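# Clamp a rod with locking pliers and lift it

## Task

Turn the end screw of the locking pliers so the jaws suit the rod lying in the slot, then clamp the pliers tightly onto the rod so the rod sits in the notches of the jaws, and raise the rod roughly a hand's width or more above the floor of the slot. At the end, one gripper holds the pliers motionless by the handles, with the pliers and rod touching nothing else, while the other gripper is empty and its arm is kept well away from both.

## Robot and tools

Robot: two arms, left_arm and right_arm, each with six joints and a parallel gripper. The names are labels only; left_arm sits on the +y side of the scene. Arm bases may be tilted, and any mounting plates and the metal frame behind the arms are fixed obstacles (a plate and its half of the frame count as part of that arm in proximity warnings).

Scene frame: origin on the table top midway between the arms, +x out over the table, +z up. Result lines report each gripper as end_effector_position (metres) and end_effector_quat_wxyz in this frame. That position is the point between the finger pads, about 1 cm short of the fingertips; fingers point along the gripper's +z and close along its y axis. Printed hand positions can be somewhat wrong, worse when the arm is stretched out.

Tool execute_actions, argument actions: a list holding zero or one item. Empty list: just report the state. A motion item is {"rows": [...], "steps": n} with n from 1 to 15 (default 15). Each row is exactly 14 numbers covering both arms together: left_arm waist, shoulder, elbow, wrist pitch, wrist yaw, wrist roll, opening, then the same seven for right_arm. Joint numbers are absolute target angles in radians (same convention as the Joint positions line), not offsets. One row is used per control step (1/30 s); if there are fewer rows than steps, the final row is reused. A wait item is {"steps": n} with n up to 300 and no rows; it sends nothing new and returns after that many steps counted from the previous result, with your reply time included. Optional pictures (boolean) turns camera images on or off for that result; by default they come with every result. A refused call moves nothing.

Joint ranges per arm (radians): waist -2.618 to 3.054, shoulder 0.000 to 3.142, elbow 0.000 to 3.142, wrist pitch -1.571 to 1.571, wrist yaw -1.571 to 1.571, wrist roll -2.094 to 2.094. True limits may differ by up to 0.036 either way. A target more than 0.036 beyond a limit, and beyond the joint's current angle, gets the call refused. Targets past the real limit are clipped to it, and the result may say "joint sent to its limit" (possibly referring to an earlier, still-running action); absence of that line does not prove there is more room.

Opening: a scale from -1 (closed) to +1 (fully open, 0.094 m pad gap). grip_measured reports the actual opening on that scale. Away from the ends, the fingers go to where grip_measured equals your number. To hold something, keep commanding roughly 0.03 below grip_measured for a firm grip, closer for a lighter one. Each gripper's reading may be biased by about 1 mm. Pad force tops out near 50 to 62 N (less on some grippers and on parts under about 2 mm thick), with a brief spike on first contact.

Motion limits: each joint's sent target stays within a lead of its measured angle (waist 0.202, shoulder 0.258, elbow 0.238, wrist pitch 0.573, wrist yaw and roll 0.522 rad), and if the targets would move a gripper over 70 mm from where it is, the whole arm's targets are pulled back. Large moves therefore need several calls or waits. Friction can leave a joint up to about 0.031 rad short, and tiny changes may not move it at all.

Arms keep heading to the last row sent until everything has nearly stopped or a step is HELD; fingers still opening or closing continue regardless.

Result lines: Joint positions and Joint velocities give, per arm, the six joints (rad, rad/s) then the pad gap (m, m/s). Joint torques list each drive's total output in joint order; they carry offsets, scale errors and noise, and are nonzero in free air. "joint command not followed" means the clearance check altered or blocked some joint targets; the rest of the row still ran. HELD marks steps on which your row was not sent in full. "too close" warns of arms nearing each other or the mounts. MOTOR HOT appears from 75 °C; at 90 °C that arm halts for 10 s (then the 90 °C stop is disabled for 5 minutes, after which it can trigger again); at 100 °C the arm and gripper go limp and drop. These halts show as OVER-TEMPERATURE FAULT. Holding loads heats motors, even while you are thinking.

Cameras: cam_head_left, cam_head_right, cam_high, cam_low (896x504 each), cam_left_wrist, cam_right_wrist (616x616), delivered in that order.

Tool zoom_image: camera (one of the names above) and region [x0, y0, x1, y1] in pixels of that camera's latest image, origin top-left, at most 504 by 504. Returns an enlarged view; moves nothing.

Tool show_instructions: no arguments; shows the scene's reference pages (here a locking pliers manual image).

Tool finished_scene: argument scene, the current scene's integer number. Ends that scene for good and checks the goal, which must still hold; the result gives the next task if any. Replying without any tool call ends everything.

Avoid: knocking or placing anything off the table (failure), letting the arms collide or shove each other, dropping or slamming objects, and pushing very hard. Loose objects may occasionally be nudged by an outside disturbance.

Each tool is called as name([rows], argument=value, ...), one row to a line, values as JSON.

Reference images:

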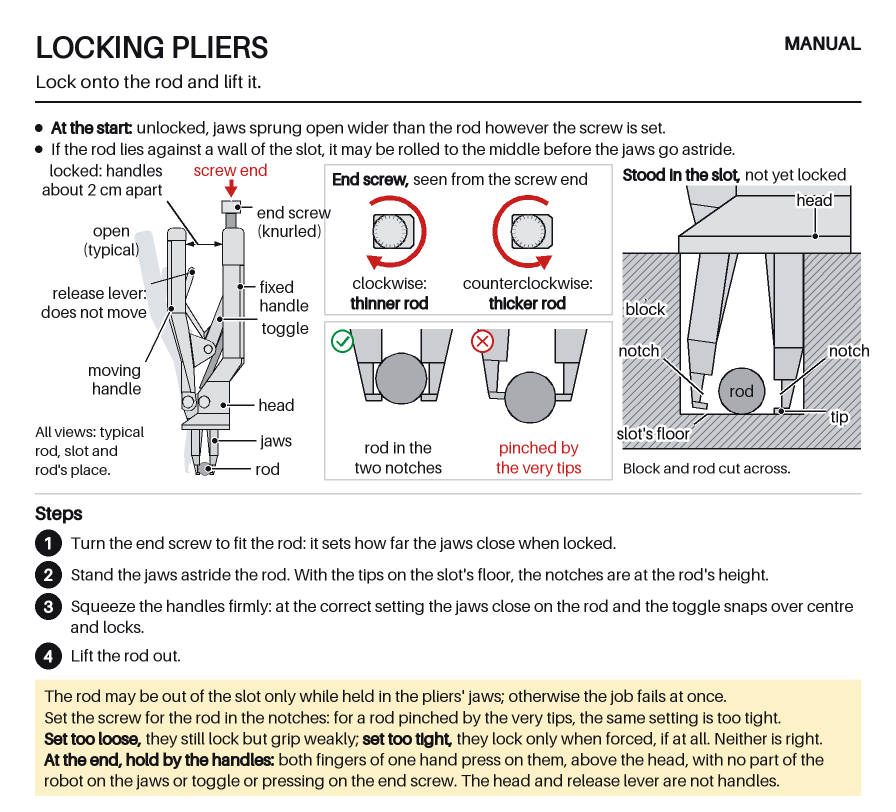

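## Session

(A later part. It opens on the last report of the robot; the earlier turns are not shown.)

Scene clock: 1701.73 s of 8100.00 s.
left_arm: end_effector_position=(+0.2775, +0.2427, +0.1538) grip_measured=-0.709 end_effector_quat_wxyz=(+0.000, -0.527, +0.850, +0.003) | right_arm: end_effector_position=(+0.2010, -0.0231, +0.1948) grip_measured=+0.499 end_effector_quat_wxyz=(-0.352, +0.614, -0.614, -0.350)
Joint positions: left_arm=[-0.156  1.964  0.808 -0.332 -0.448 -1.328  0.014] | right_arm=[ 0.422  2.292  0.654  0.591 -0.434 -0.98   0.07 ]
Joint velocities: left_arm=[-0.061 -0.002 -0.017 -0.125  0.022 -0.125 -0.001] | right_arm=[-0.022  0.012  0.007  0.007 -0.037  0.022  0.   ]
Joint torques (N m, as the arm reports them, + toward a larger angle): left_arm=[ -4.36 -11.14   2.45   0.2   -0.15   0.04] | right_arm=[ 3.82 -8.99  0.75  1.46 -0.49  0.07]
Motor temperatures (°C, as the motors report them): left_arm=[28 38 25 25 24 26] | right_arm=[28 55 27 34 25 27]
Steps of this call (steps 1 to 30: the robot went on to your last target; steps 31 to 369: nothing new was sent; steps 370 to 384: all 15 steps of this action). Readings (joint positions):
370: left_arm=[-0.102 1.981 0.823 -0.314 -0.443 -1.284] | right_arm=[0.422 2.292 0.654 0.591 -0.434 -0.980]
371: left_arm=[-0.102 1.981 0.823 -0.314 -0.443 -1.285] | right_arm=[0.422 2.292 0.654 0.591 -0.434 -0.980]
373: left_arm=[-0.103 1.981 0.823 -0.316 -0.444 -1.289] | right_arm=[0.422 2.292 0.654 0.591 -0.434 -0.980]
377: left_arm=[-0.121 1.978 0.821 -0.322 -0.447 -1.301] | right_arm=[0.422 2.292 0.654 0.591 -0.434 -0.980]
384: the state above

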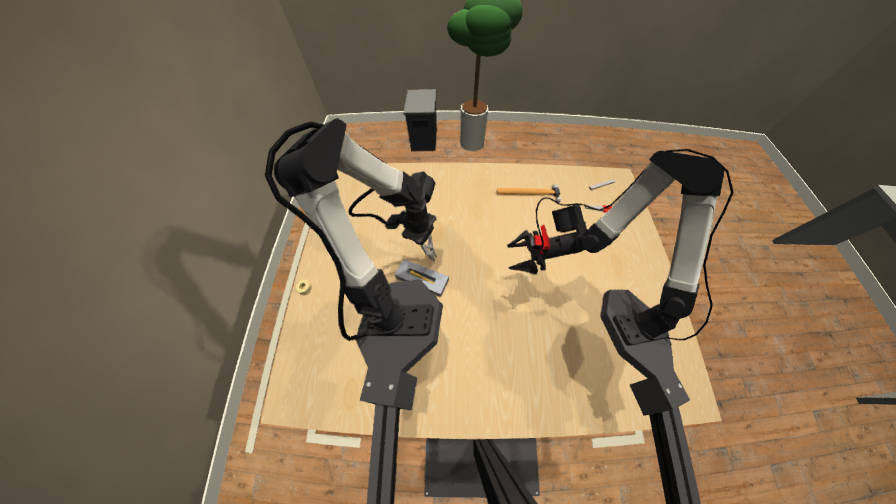

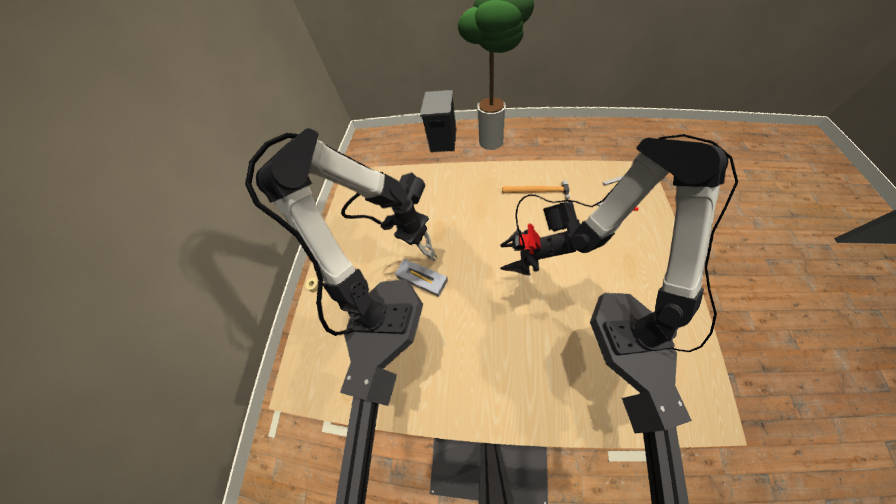

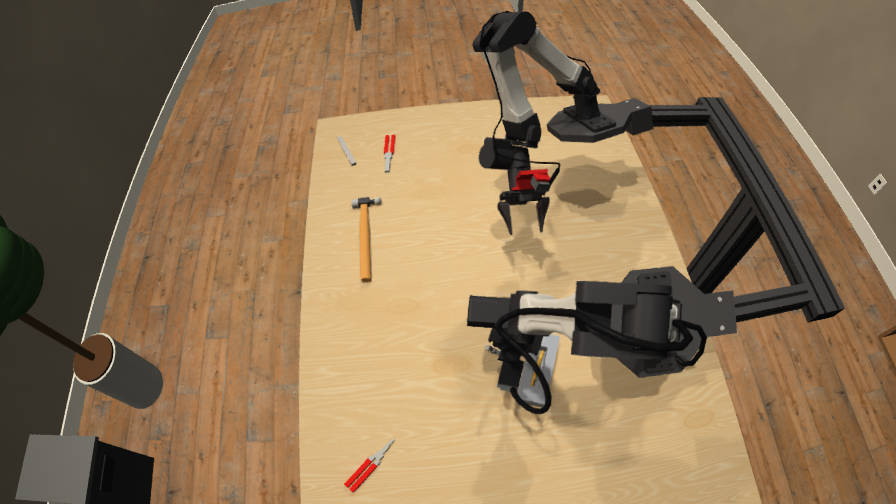

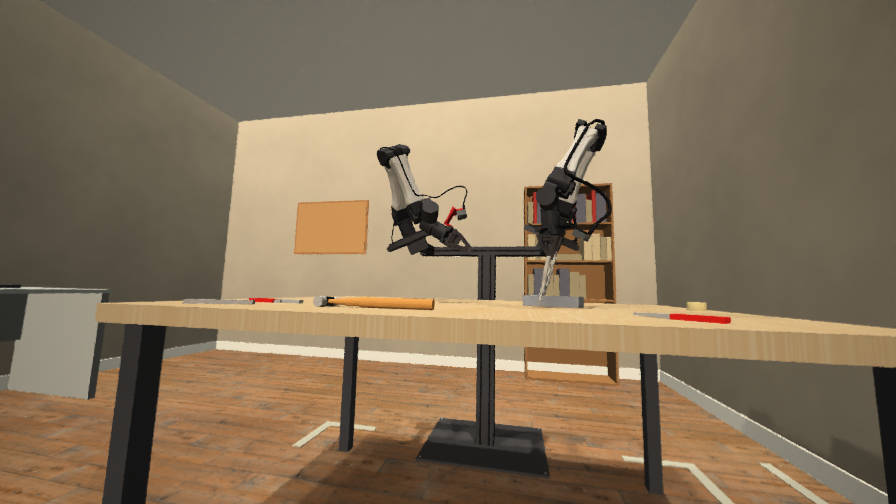

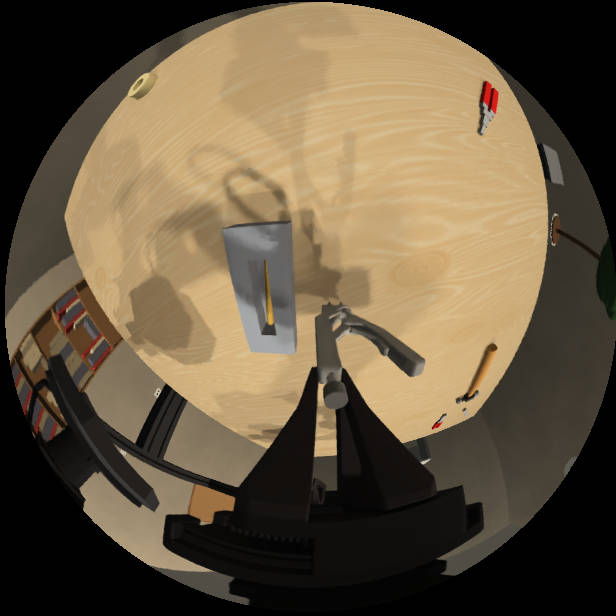

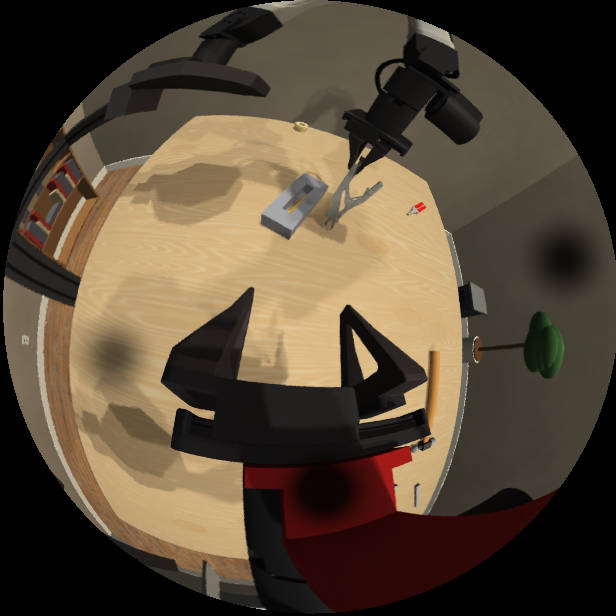

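execute_actions([
  {"rows":[[-0.172,1.96,0.82,-0.355,-0.455,-1.345,-0.735,0.425,2.283,0.63,0.6,-0.44,-0.98,0.5],[-0.177,1.97,0.84,-0.365,-0.455,-1.33,-0.735,0.425,2.283,0.63,0.6,-0.44,-0.98,0.5],[-0.183,1.98,0.855,-0.375,-0.455,-1.3,-0.735,0.425,2.283,0.63,0.6,-0.44,-0.98,0.5],[-0.189,1.988,0.87,-0.387,-0.455,-1.25,-0.735,0.425,2.283,0.63,0.6,-0.44,-0.98,0.5],[-0.195,1.997,0.885,-0.398,-0.455,-1.18,-0.735,0.425,2.283,0.63,0.6,-0.44,-0.98,0.5],[-0.2,2.006,0.9,-0.408,-0.455,-1.1,-0.735,0.425,2.283,0.63,0.6,-0.44,-0.98,0.5],[-0.206,2.015,0.915,-0.418,-0.455,-1.0,-0.735,0.425,2.283,0.63,0.6,-0.44,-0.98,0.5],[-0.212,2.025,0.93,-0.428,-0.455,-0.88,-0.735,0.425,2.283,0.63,0.6,-0.44,-0.98,0.5],[-0.217,2.034,0.942,-0.436,-0.455,-0.74,-0.735,0.425,2.283,0.63,0.6,-0.44,-0.98,0.5],[-0.221,2.042,0.952,-0.442,-0.455,-0.58,-0.735,0.425,2.283,0.63,0.6,-0.44,-0.98,0.5],[-0.221,2.042,0.952,-0.442,-0.455,-0.42,-0.735,0.425,2.283,0.63,0.6,-0.44,-0.98,0.5],[-0.221,2.042,0.952,-0.442,-0.455,-0.26,-0.735,0.425,2.283,0.63,0.6,-0.44,-0.98,0.5],[-0.221,2.042,0.952,-0.442,-0.455,-0.1,-0.735,0.425,2.283,0.63,0.6,-0.44,-0.98,0.5],[-0.221,2.042,0.952,-0.442,-0.455,0.06,-0.735,0.425,2.283,0.63,0.6,-0.44,-0.98,0.5],[-0.221,2.042,0.952,-0.442,-0.455,0.21,-0.735,0.425,2.283,0.63,0.6,-0.44,-0.98,0.5]],"steps":15},
], pictures=false)

execute_actions([
  {"steps":25},
])

Scene clock: 1724.23 s of 8100.00 s.
left_arm: end_effector_position=(+0.3024, +0.2218, +0.1618) grip_measured=-0.723 end_effector_quat_wxyz=(+0.005, -0.113, +0.994, +0.001) | right_arm: end_effector_position=(+0.2010, -0.0231, +0.1948) grip_measured=+0.499 end_effector_quat_wxyz=(-0.352, +0.614, -0.614, -0.350)
Joint positions: left_arm=[-0.211  2.028  0.936 -0.408 -0.453 -0.499  0.013] | right_arm=[ 0.422  2.292  0.654  0.591 -0.434 -0.98   0.07 ]
Joint velocities: left_arm=[ 0.007  0.012  0.002 -0.11   0.022  2.806 -0.   ] | right_arm=[-0.007 -0.007  0.007 -0.037 -0.037  0.022 -0.001]
Joint torques (N m, as the arm reports them, + toward a larger angle): left_arm=[-4.94 -9.24  5.71  0.24 -0.04  0.11] | right_arm=[ 3.79 -9.02  0.7   1.44 -0.5   0.09]
Motor temperatures (°C, as the motors report them): left_arm=[28 38 25 25 24 26] | right_arm=[28 55 27 35 25 27]
Steps of this call (steps 1 to 30: the robot went on to your last target; steps 31 to 660: nothing new was sent; steps 661 to 675: all 15 steps of this action). Readings (joint positions):
661: left_arm=[-0.158 1.964 0.807 -0.337 -0.450 -1.339] | right_arm=[0.422 2.292 0.654 0.591 -0.434 -0.980]
662: left_arm=[-0.159 1.964 0.808 -0.340 -0.450 -1.339] | right_arm=[0.422 2.292 0.654 0.591 -0.434 -0.980]
664: left_arm=[-0.163 1.968 0.823 -0.358 -0.452 -1.321] | right_arm=[0.422 2.292 0.654 0.591 -0.434 -0.980]
668: left_arm=[-0.186 1.997 0.884 -0.387 -0.453 -1.157] | right_arm=[0.422 2.292 0.654 0.591 -0.434 -0.980]
675: the state above

Scene clock: 1725.07 s of 8100.00 s.
left_arm: end_effector_position=(+0.2983, +0.2228, +0.1614) grip_measured=-0.723 end_effector_quat_wxyz=(-0.004, +0.239, +0.971, +0.003) | right_arm: end_effector_position=(+0.2010, -0.0231, +0.1948) grip_measured=+0.499 end_effector_quat_wxyz=(-0.352, +0.614, -0.614, -0.350)
Joint positions: left_arm=[-0.211  2.03   0.936 -0.425 -0.453  0.201  0.013] | right_arm=[ 0.422  2.292  0.654  0.591 -0.434 -0.98   0.07 ]
Joint velocities: left_arm=[ 0.002 -0.007 -0.012 -0.11  -0.037  0.037  0.001] | right_arm=[-0.007 -0.007 -0.002 -0.081  0.022 -0.037  0.   ]
Joint torques (N m, as the arm reports them, + toward a larger angle): left_arm=[-4.93 -9.33  5.78  0.2   0.    0.13] | right_arm=[ 3.97 -8.72  0.7   1.48 -0.51  0.1 ]
Motor temperatures (°C, as the motors report them): left_arm=[28 38 25 25 24 26] | right_arm=[28 55 27 35 25 27]
Steps of this call (steps 1 to 25: the robot went on to your last target). Readings (joint positions):
1: left_arm=[-0.211 2.029 0.936 -0.413 -0.453 -0.401] | right_arm=[0.422 2.292 0.654 0.591 -0.434 -0.980]
2: left_arm=[-0.211 2.029 0.936 -0.416 -0.453 -0.303] | right_arm=[0.422 2.292 0.654 0.591 -0.434 -0.980]
4: left_arm=[-0.211 2.029 0.936 -0.421 -0.453 -0.123] | right_arm=[0.422 2.292 0.654 0.591 -0.434 -0.980]
8: left_arm=[-0.211 2.030 0.936 -0.425 -0.453 0.071] | right_arm=[0.422 2.292 0.654 0.591 -0.434 -0.980]
25: the state above

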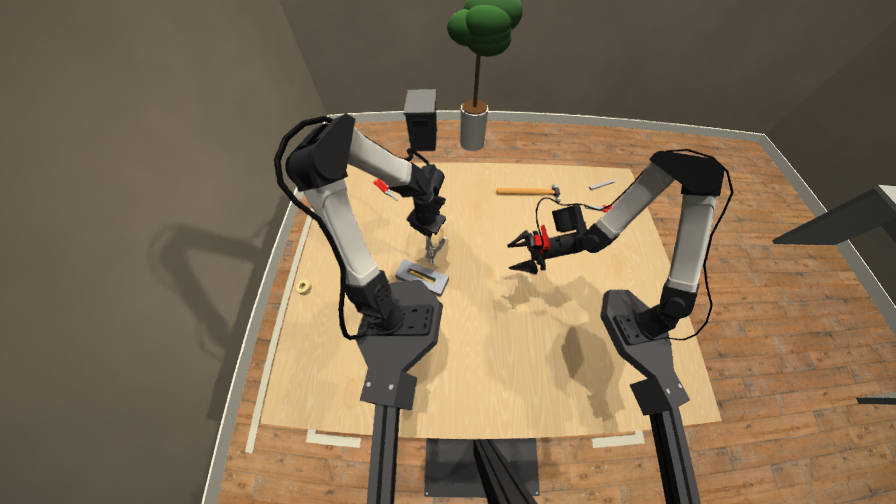

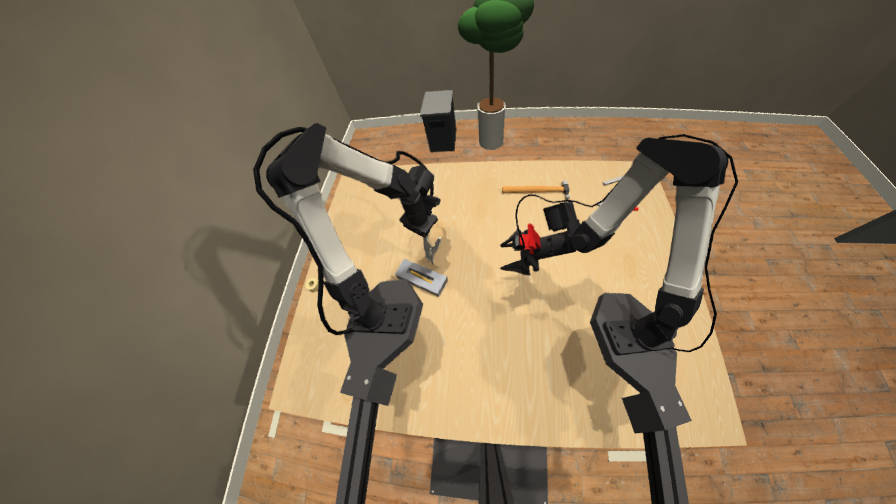

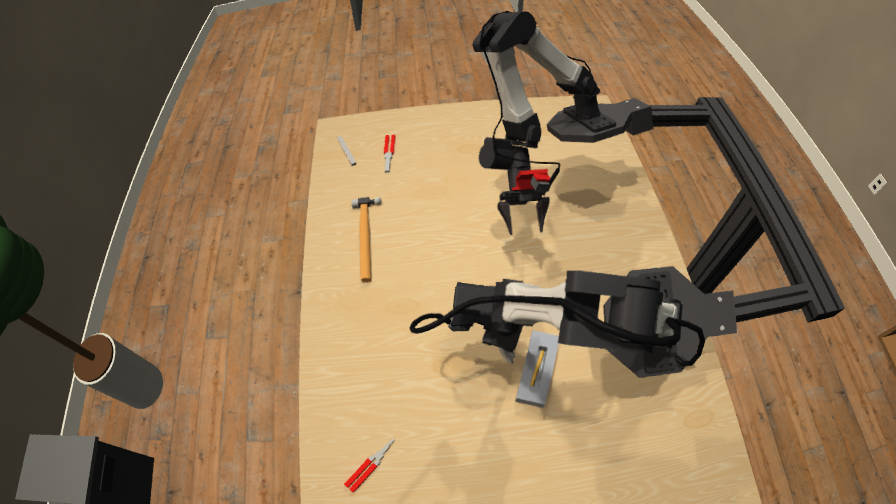

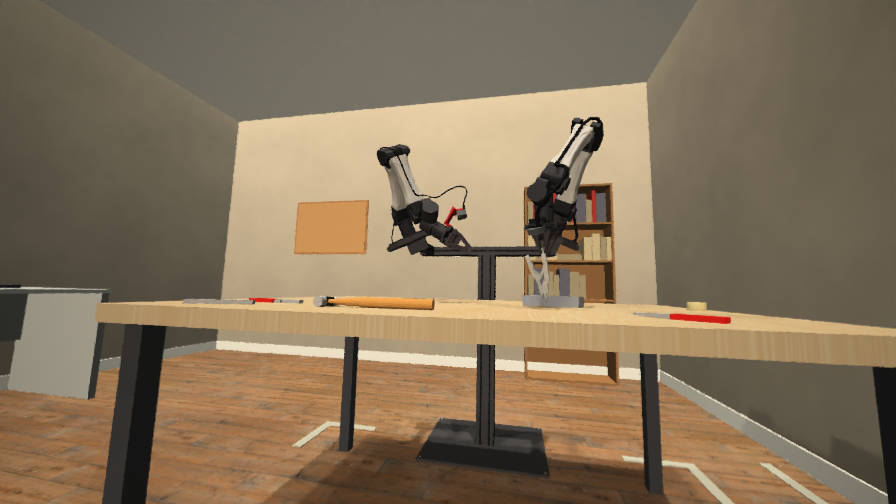

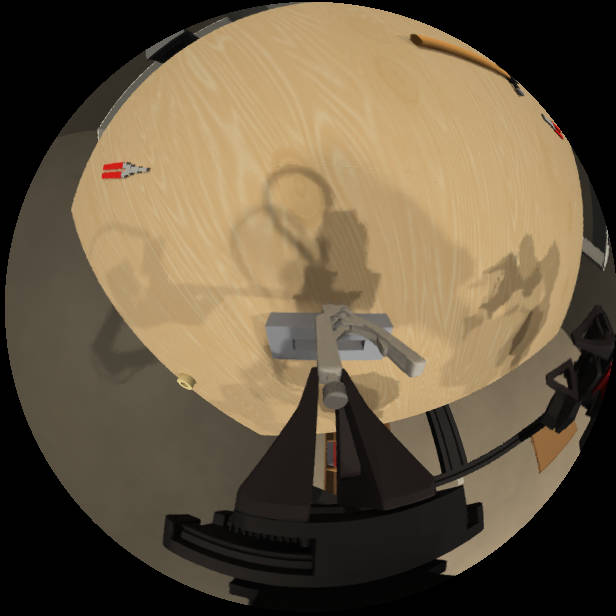

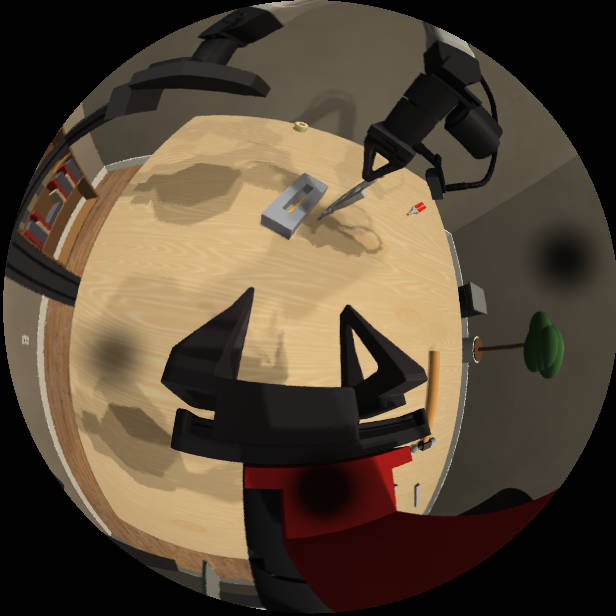

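execute_actions([
  {"rows":[[-0.21,2.025,0.93,-0.425,-0.452,0.21,-0.72,0.425,2.283,0.63,0.6,-0.44,-0.98,0.5],[-0.2,2.013,0.918,-0.41,-0.452,0.21,-0.713,0.425,2.283,0.63,0.6,-0.44,-0.98,0.5],[-0.198,2.007,0.908,-0.406,-0.452,0.212,-0.712,0.425,2.283,0.63,0.6,-0.44,-0.98,0.5],[-0.196,2.001,0.898,-0.402,-0.452,0.214,-0.712,0.425,2.283,0.63,0.6,-0.44,-0.98,0.5],[-0.195,1.995,0.888,-0.398,-0.452,0.216,-0.712,0.425,2.283,0.63,0.6,-0.44,-0.98,0.5],[-0.193,1.989,0.878,-0.394,-0.452,0.218,-0.712,0.425,2.283,0.63,0.6,-0.44,-0.98,0.5],[-0.192,1.983,0.868,-0.39,-0.452,0.22,-0.712,0.425,2.283,0.63,0.6,-0.44,-0.98,0.5],[-0.19,1.977,0.858,-0.386,-0.452,0.222,-0.712,0.425,2.283,0.63,0.6,-0.44,-0.98,0.5],[-0.189,1.971,0.848,-0.382,-0.452,0.224,-0.712,0.425,2.283,0.63,0.6,-0.44,-0.98,0.5],[-0.187,1.965,0.838,-0.378,-0.452,0.226,-0.712,0.425,2.283,0.63,0.6,-0.44,-0.98,0.5],[-0.186,1.959,0.828,-0.374,-0.452,0.228,-0.712,0.425,2.283,0.63,0.6,-0.44,-0.98,0.5],[-0.184,1.953,0.818,-0.37,-0.452,0.23,-0.712,0.425,2.283,0.63,0.6,-0.44,-0.98,0.5],[-0.183,1.947,0.808,-0.366,-0.452,0.23,-0.712,0.425,2.283,0.63,0.6,-0.44,-0.98,0.5],[-0.181,1.941,0.798,-0.362,-0.452,0.232,-0.712,0.425,2.283,0.63,0.6,-0.44,-0.98,0.5],[-0.18,1.934,0.788,-0.357,-0.452,0.234,-0.712,0.425,2.283,0.63,0.6,-0.44,-0.98,0.5]],"steps":15},
], pictures=false)

execute_actions([
  {"rows":[[-0.178,1.928,0.779,-0.353,-0.452,0.235,-0.712,0.425,2.283,0.63,0.6,-0.44,-0.98,0.5],[-0.177,1.922,0.77,-0.349,-0.452,0.236,-0.712,0.425,2.283,0.63,0.6,-0.44,-0.98,0.5],[-0.175,1.916,0.761,-0.345,-0.452,0.237,-0.712,0.425,2.283,0.63,0.6,-0.44,-0.98,0.5],[-0.174,1.91,0.752,-0.341,-0.452,0.238,-0.712,0.425,2.283,0.63,0.6,-0.44,-0.98,0.5],[-0.173,1.904,0.743,-0.337,-0.452,0.239,-0.712,0.425,2.283,0.63,0.6,-0.44,-0.98,0.5],[-0.171,1.898,0.734,-0.333,-0.452,0.24,-0.712,0.425,2.283,0.63,0.6,-0.44,-0.98,0.5],[-0.17,1.893,0.725,-0.329,-0.452,0.241,-0.712,0.425,2.283,0.63,0.6,-0.44,-0.98,0.5],[-0.168,1.887,0.716,-0.325,-0.452,0.242,-0.712,0.425,2.283,0.63,0.6,-0.44,-0.98,0.5],[-0.167,1.881,0.707,-0.321,-0.452,0.243,-0.712,0.425,2.283,0.63,0.6,-0.44,-0.98,0.5],[-0.165,1.875,0.697,-0.317,-0.452,0.245,-0.712,0.425,2.283,0.63,0.6,-0.44,-0.98,0.5]],"steps":15},
])

zoom_image(camera="cam_right_wrist", region=[250, 110, 400, 250])

Scene clock: 1745.17 s of 8100.00 s.
left_arm: end_effector_position=(+0.2736, +0.2355, +0.1607) grip_measured=-0.711 end_effector_quat_wxyz=(-0.009, +0.241, +0.970, +0.003) | right_arm: end_effector_position=(+0.2010, -0.0231, +0.1948) grip_measured=+0.499 end_effector_quat_wxyz=(-0.352, +0.614, -0.614, -0.350)
Joint positions: left_arm=[-0.193  1.961  0.822 -0.382 -0.453  0.221  0.014] | right_arm=[ 0.422  2.292  0.654  0.591 -0.434 -0.98   0.07 ]
Joint velocities: left_arm=[ 0.037 -0.173 -0.271  0.095  0.022 -0.081 -0.001] | right_arm=[-0.007 -0.002  0.002  0.007  0.037  0.022  0.   ]
Joint torques (N m, as the arm reports them, + toward a larger angle): left_arm=[ -3.01 -11.22   2.87   0.41   0.04   0.16] | right_arm=[ 3.81 -8.77  0.88  1.5  -0.52  0.07]
Motor temperatures (°C, as the motors report them): left_arm=[28 37 26 25 24 26] | right_arm=[28 55 27 35 25 27]
Steps of this call (steps 1 to 30: the robot went on to your last target; steps 31 to 588: nothing new was sent; steps 589 to 603: all 15 steps of this action). Readings (joint positions):
589: left_arm=[-0.211 2.030 0.936 -0.425 -0.453 0.204] | right_arm=[0.422 2.292 0.654 0.591 -0.434 -0.980]
590: left_arm=[-0.211 2.030 0.936 -0.425 -0.453 0.204] | right_arm=[0.422 2.292 0.654 0.591 -0.434 -0.980]
592: left_arm=[-0.211 2.026 0.930 -0.417 -0.453 0.205] | right_arm=[0.422 2.292 0.654 0.591 -0.434 -0.980]
596: left_arm=[-0.207 2.002 0.894 -0.403 -0.453 0.210] | right_arm=[0.422 2.292 0.654 0.591 -0.434 -0.980]
603: the state above

Scene clock: 1745.67 s of 8100.00 s.
left_arm: end_effector_position=(+0.2530, +0.2463, +0.1611) grip_measured=-0.711 end_effector_quat_wxyz=(-0.006, +0.238, +0.971, +0.004) | right_arm: end_effector_position=(+0.2010, -0.0231, +0.1948) grip_measured=+0.499 end_effector_quat_wxyz=(-0.352, +0.614, -0.614, -0.350)
Joint positions: left_arm=[-0.176  1.891  0.714 -0.33  -0.453  0.236  0.014] | right_arm=[ 0.422  2.292  0.654  0.591 -0.434 -0.98   0.07 ]
Joint velocities: left_arm=[-0.002 -0.007 -0.002  0.022  0.007  0.066 -0.002] | right_arm=[-0.007 -0.007  0.002 -0.007  0.037 -0.007 -0.   ]
Joint torques (N m, as the arm reports them, + toward a larger angle): left_arm=[ -2.82 -10.28   2.4    0.46   0.02   0.16] | right_arm=[ 3.87 -8.82  0.77  1.46 -0.47  0.03]
Motor temperatures (°C, as the motors report them): left_arm=[28 37 26 25 24 26] | right_arm=[28 55 27 35 25 27]
Steps of this call (steps 1 to 15: all 15 steps of this action). Readings (joint positions):
1: left_arm=[-0.192 1.955 0.812 -0.378 -0.453 0.223] | right_arm=[0.422 2.292 0.654 0.591 -0.434 -0.980]
2: left_arm=[-0.191 1.949 0.802 -0.374 -0.453 0.224] | right_arm=[0.422 2.292 0.654 0.591 -0.434 -0.980]
4: left_arm=[-0.188 1.936 0.784 -0.365 -0.453 0.226] | right_arm=[0.422 2.292 0.654 0.591 -0.434 -0.980]
8: left_arm=[-0.183 1.912 0.750 -0.347 -0.453 0.231] | right_arm=[0.422 2.292 0.654 0.591 -0.434 -0.980]
15: the state above

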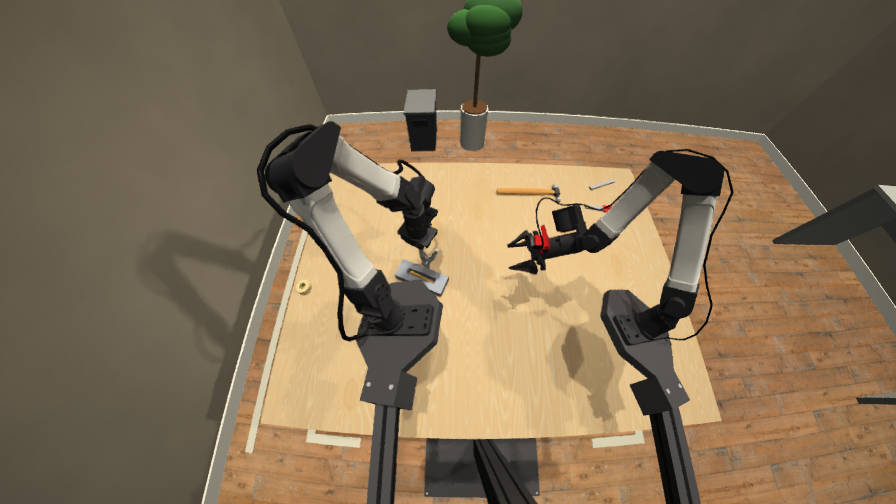

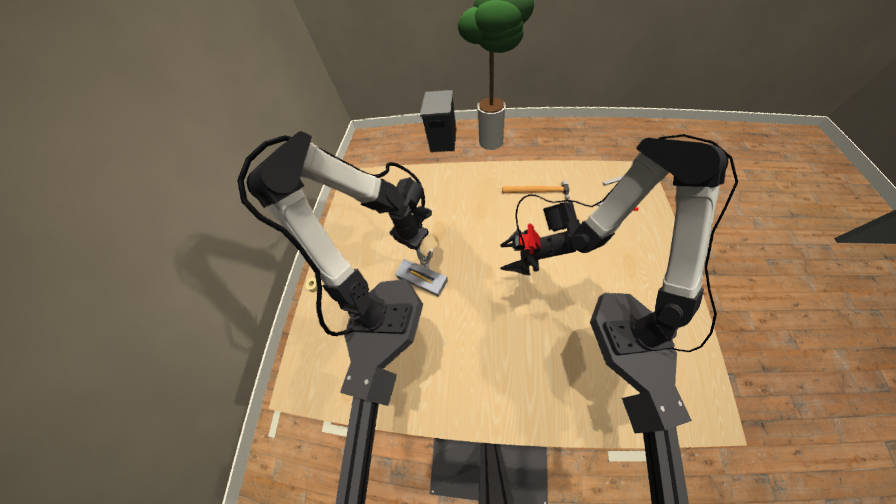

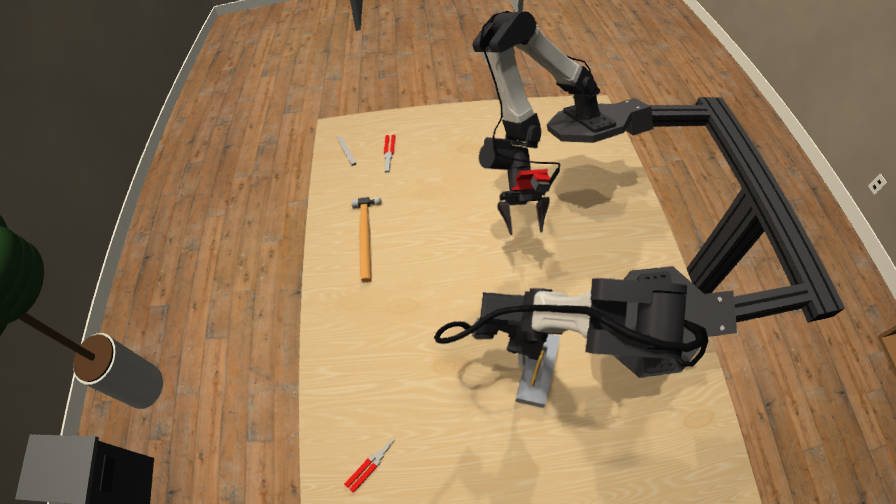

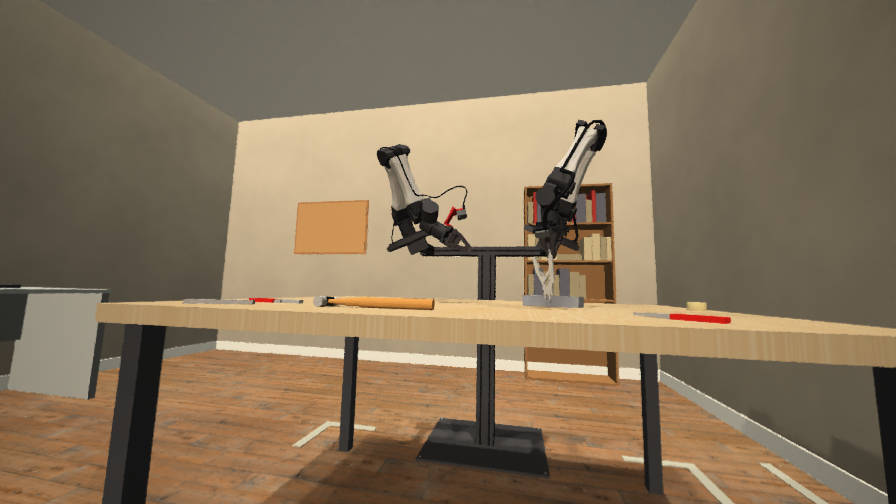

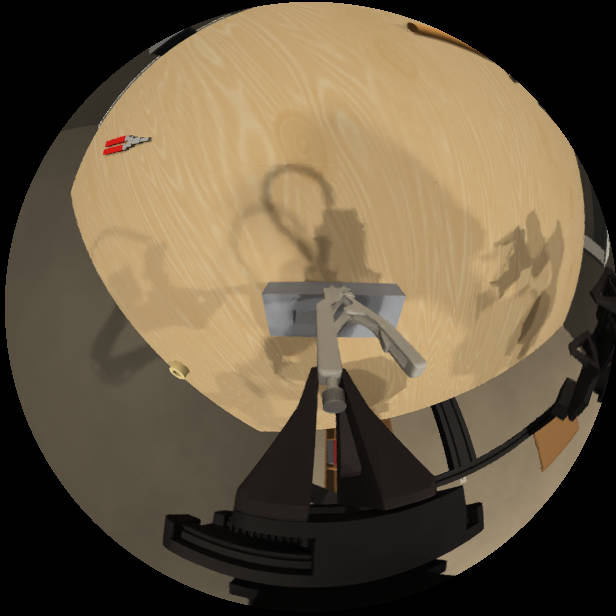

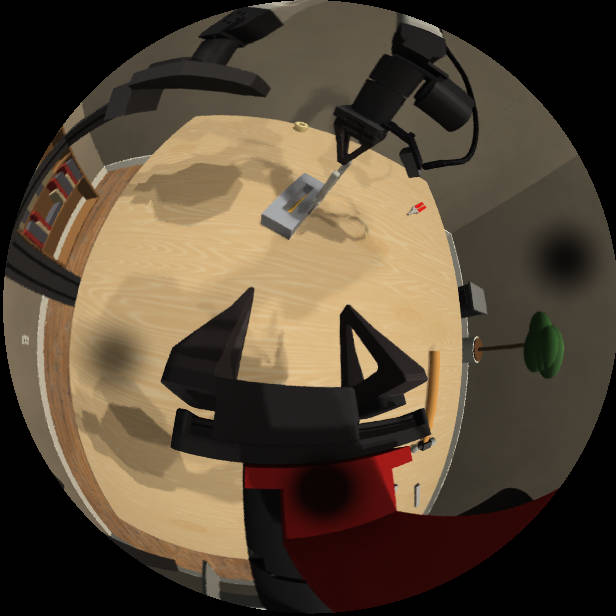

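Region (250, 110, 400, 250) of cam_right_wrist's 616x616 image, scaled by 3.360, with more detail than that image has; it fills the top 470 rows of this view, and the rest is white.

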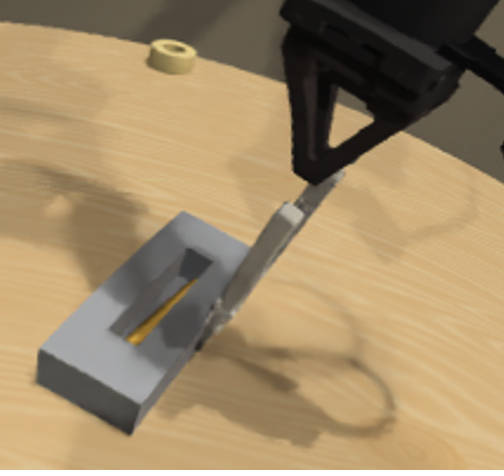

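zoom_image(camera="cam_left_wrist", region=[260, 270, 430, 440])

execute_actions([
  {"rows":[[-0.164,1.871,0.692,-0.315,-0.452,0.245,-0.714,0.425,2.283,0.63,0.6,-0.44,-0.98,0.5],[-0.163,1.868,0.688,-0.313,-0.452,0.245,-0.714,0.425,2.283,0.63,0.6,-0.44,-0.98,0.5],[-0.163,1.865,0.684,-0.312,-0.452,0.246,-0.714,0.425,2.283,0.63,0.6,-0.44,-0.98,0.5],[-0.162,1.862,0.68,-0.31,-0.452,0.247,-0.714,0.425,2.283,0.63,0.6,-0.44,-0.98,0.5],[-0.161,1.859,0.676,-0.309,-0.452,0.248,-0.714,0.425,2.283,0.63,0.6,-0.44,-0.98,0.5],[-0.16,1.856,0.672,-0.307,-0.452,0.249,-0.714,0.425,2.283,0.63,0.6,-0.44,-0.98,0.5],[-0.16,1.853,0.668,-0.306,-0.452,0.25,-0.714,0.425,2.283,0.63,0.6,-0.44,-0.98,0.5],[-0.159,1.85,0.664,-0.304,-0.452,0.25,-0.714,0.425,2.283,0.63,0.6,-0.44,-0.98,0.5],[-0.158,1.847,0.66,-0.303,-0.452,0.25,-0.714,0.425,2.283,0.63,0.6,-0.44,-0.98,0.5],[-0.157,1.844,0.656,-0.301,-0.452,0.25,-0.714,0.425,2.283,0.63,0.6,-0.44,-0.98,0.5]],"steps":15},
])

zoom_image(camera="cam_right_wrist", region=[250, 110, 400, 250])

Region (260, 270, 430, 440) of cam_left_wrist's 616x616 image, scaled by 2.965, with more detail than that image has.

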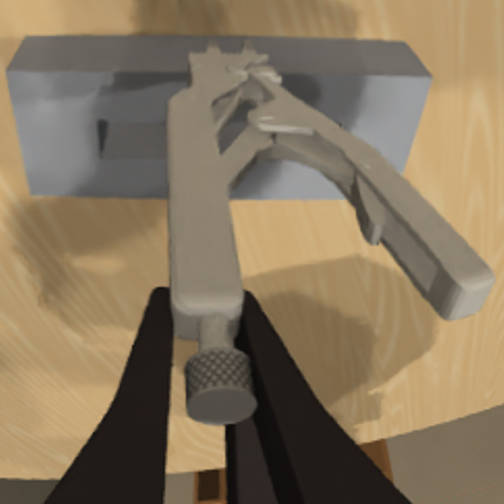

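Scene clock: 1757.67 s of 8100.00 s.
left_arm: end_effector_position=(+0.2469, +0.2506, +0.1620) grip_measured=-0.711 end_effector_quat_wxyz=(-0.002, +0.235, +0.972, +0.004) | right_arm: end_effector_position=(+0.2010, -0.0231, +0.1948) grip_measured=+0.499 end_effector_quat_wxyz=(-0.352, +0.614, -0.614, -0.350)
Joint positions: left_arm=[-0.168  1.859  0.675 -0.308 -0.453  0.243  0.014] | right_arm=[ 0.422  2.292  0.654  0.591 -0.434 -0.98   0.07 ]
Joint velocities: left_arm=[-0.007 -0.012 -0.002  0.037  0.007 -0.007  0.   ] | right_arm=[-0.017 -0.012  0.007 -0.095 -0.037 -0.022  0.   ]
Joint torques (N m, as the arm reports them, + toward a larger angle): left_arm=[-2.64 -9.92  2.25  0.43  0.03  0.19] | right_arm=[ 3.75 -9.05  0.79  1.48 -0.54  0.03]
Motor temperatures (°C, as the motors report them): left_arm=[28 37 26 25 24 26] | right_arm=[28 55 27 35 25 27]
Steps of this call (steps 1 to 15: the robot went on to your last target; steps 16 to 345: nothing new was sent; steps 346 to 360: all 15 steps of this action). Readings (joint positions):
346: left_arm=[-0.176 1.891 0.714 -0.327 -0.453 0.239] | right_arm=[0.422 2.292 0.654 0.591 -0.434 -0.980]
347: left_arm=[-0.176 1.890 0.713 -0.326 -0.453 0.239] | right_arm=[0.422 2.292 0.654 0.591 -0.434 -0.980]
349: left_arm=[-0.176 1.885 0.706 -0.322 -0.453 0.239] | right_arm=[0.422 2.292 0.654 0.591 -0.434 -0.980]
353: left_arm=[-0.176 1.870 0.689 -0.315 -0.453 0.241] | right_arm=[0.422 2.292 0.654 0.591 -0.434 -0.980]
360: the state above

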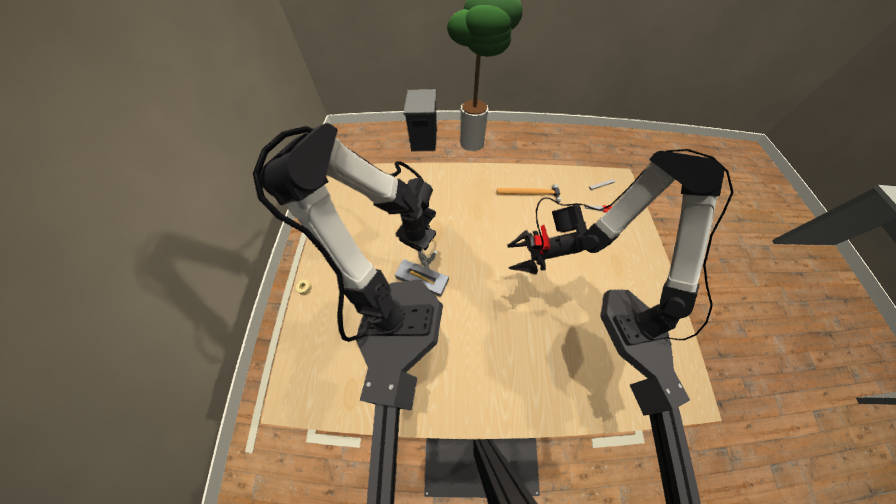

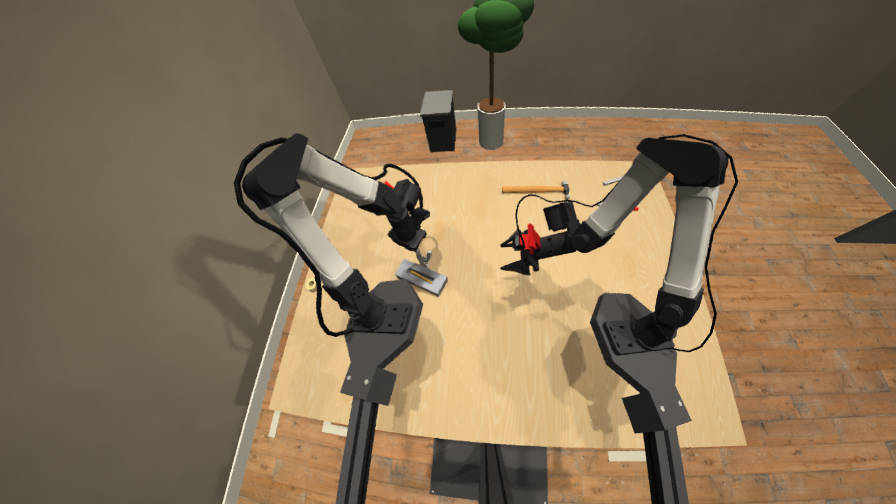

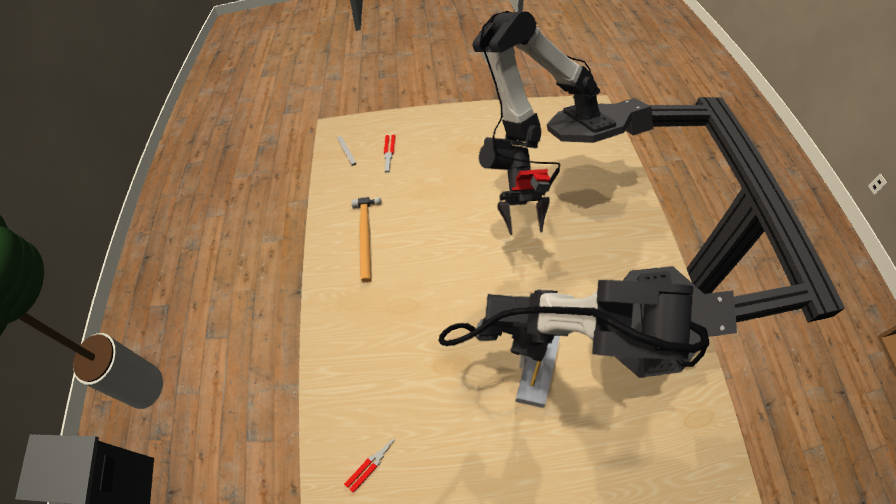

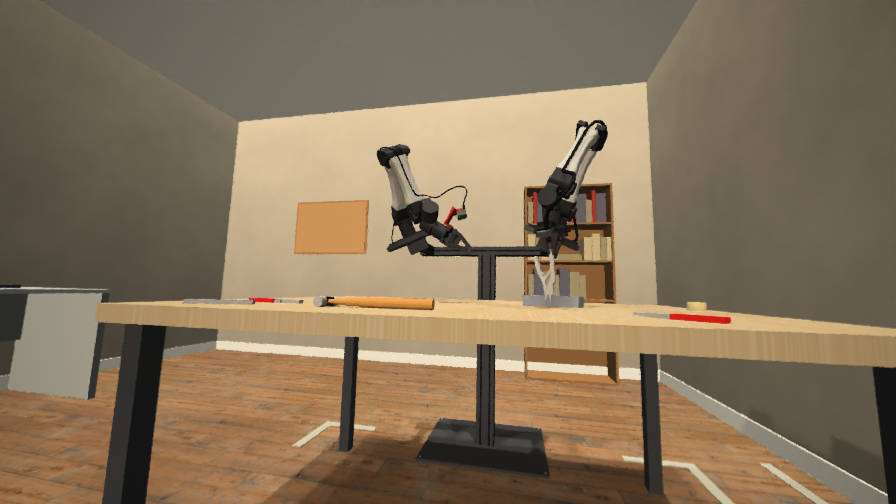

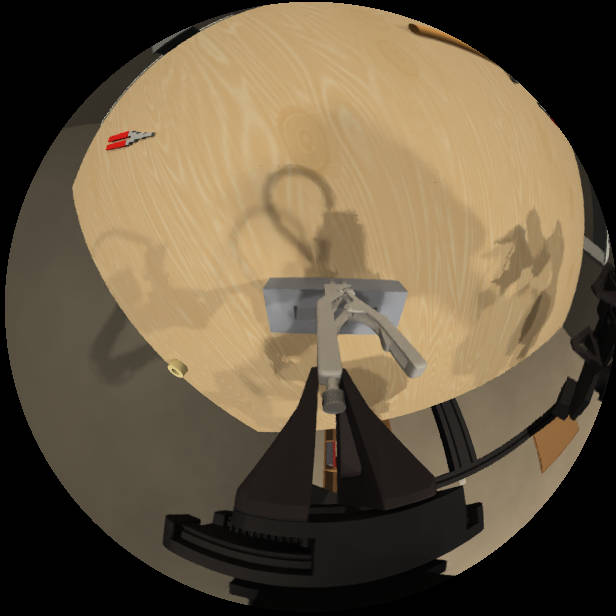

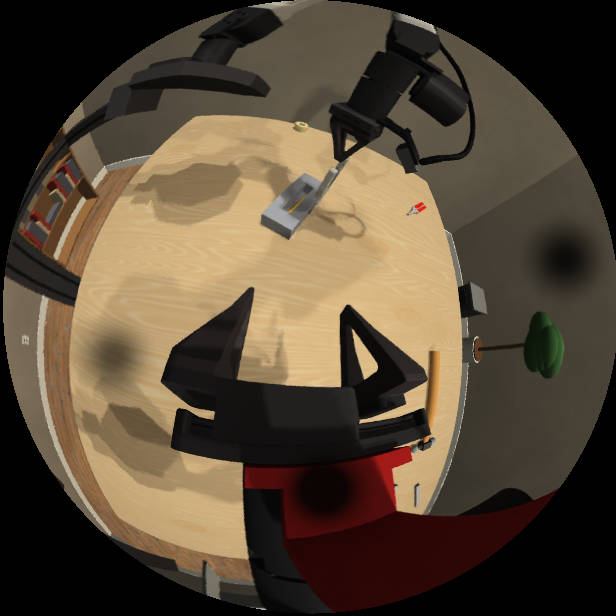

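Region (250, 110, 400, 250) of cam_right_wrist's 616x616 image, scaled by 3.360, with more detail than that image has; it fills the top 470 rows of this view, and the rest is white.

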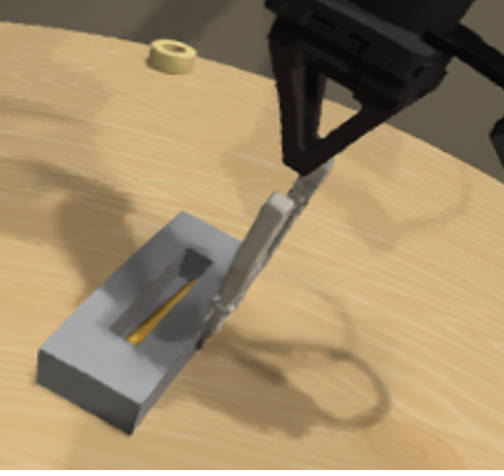

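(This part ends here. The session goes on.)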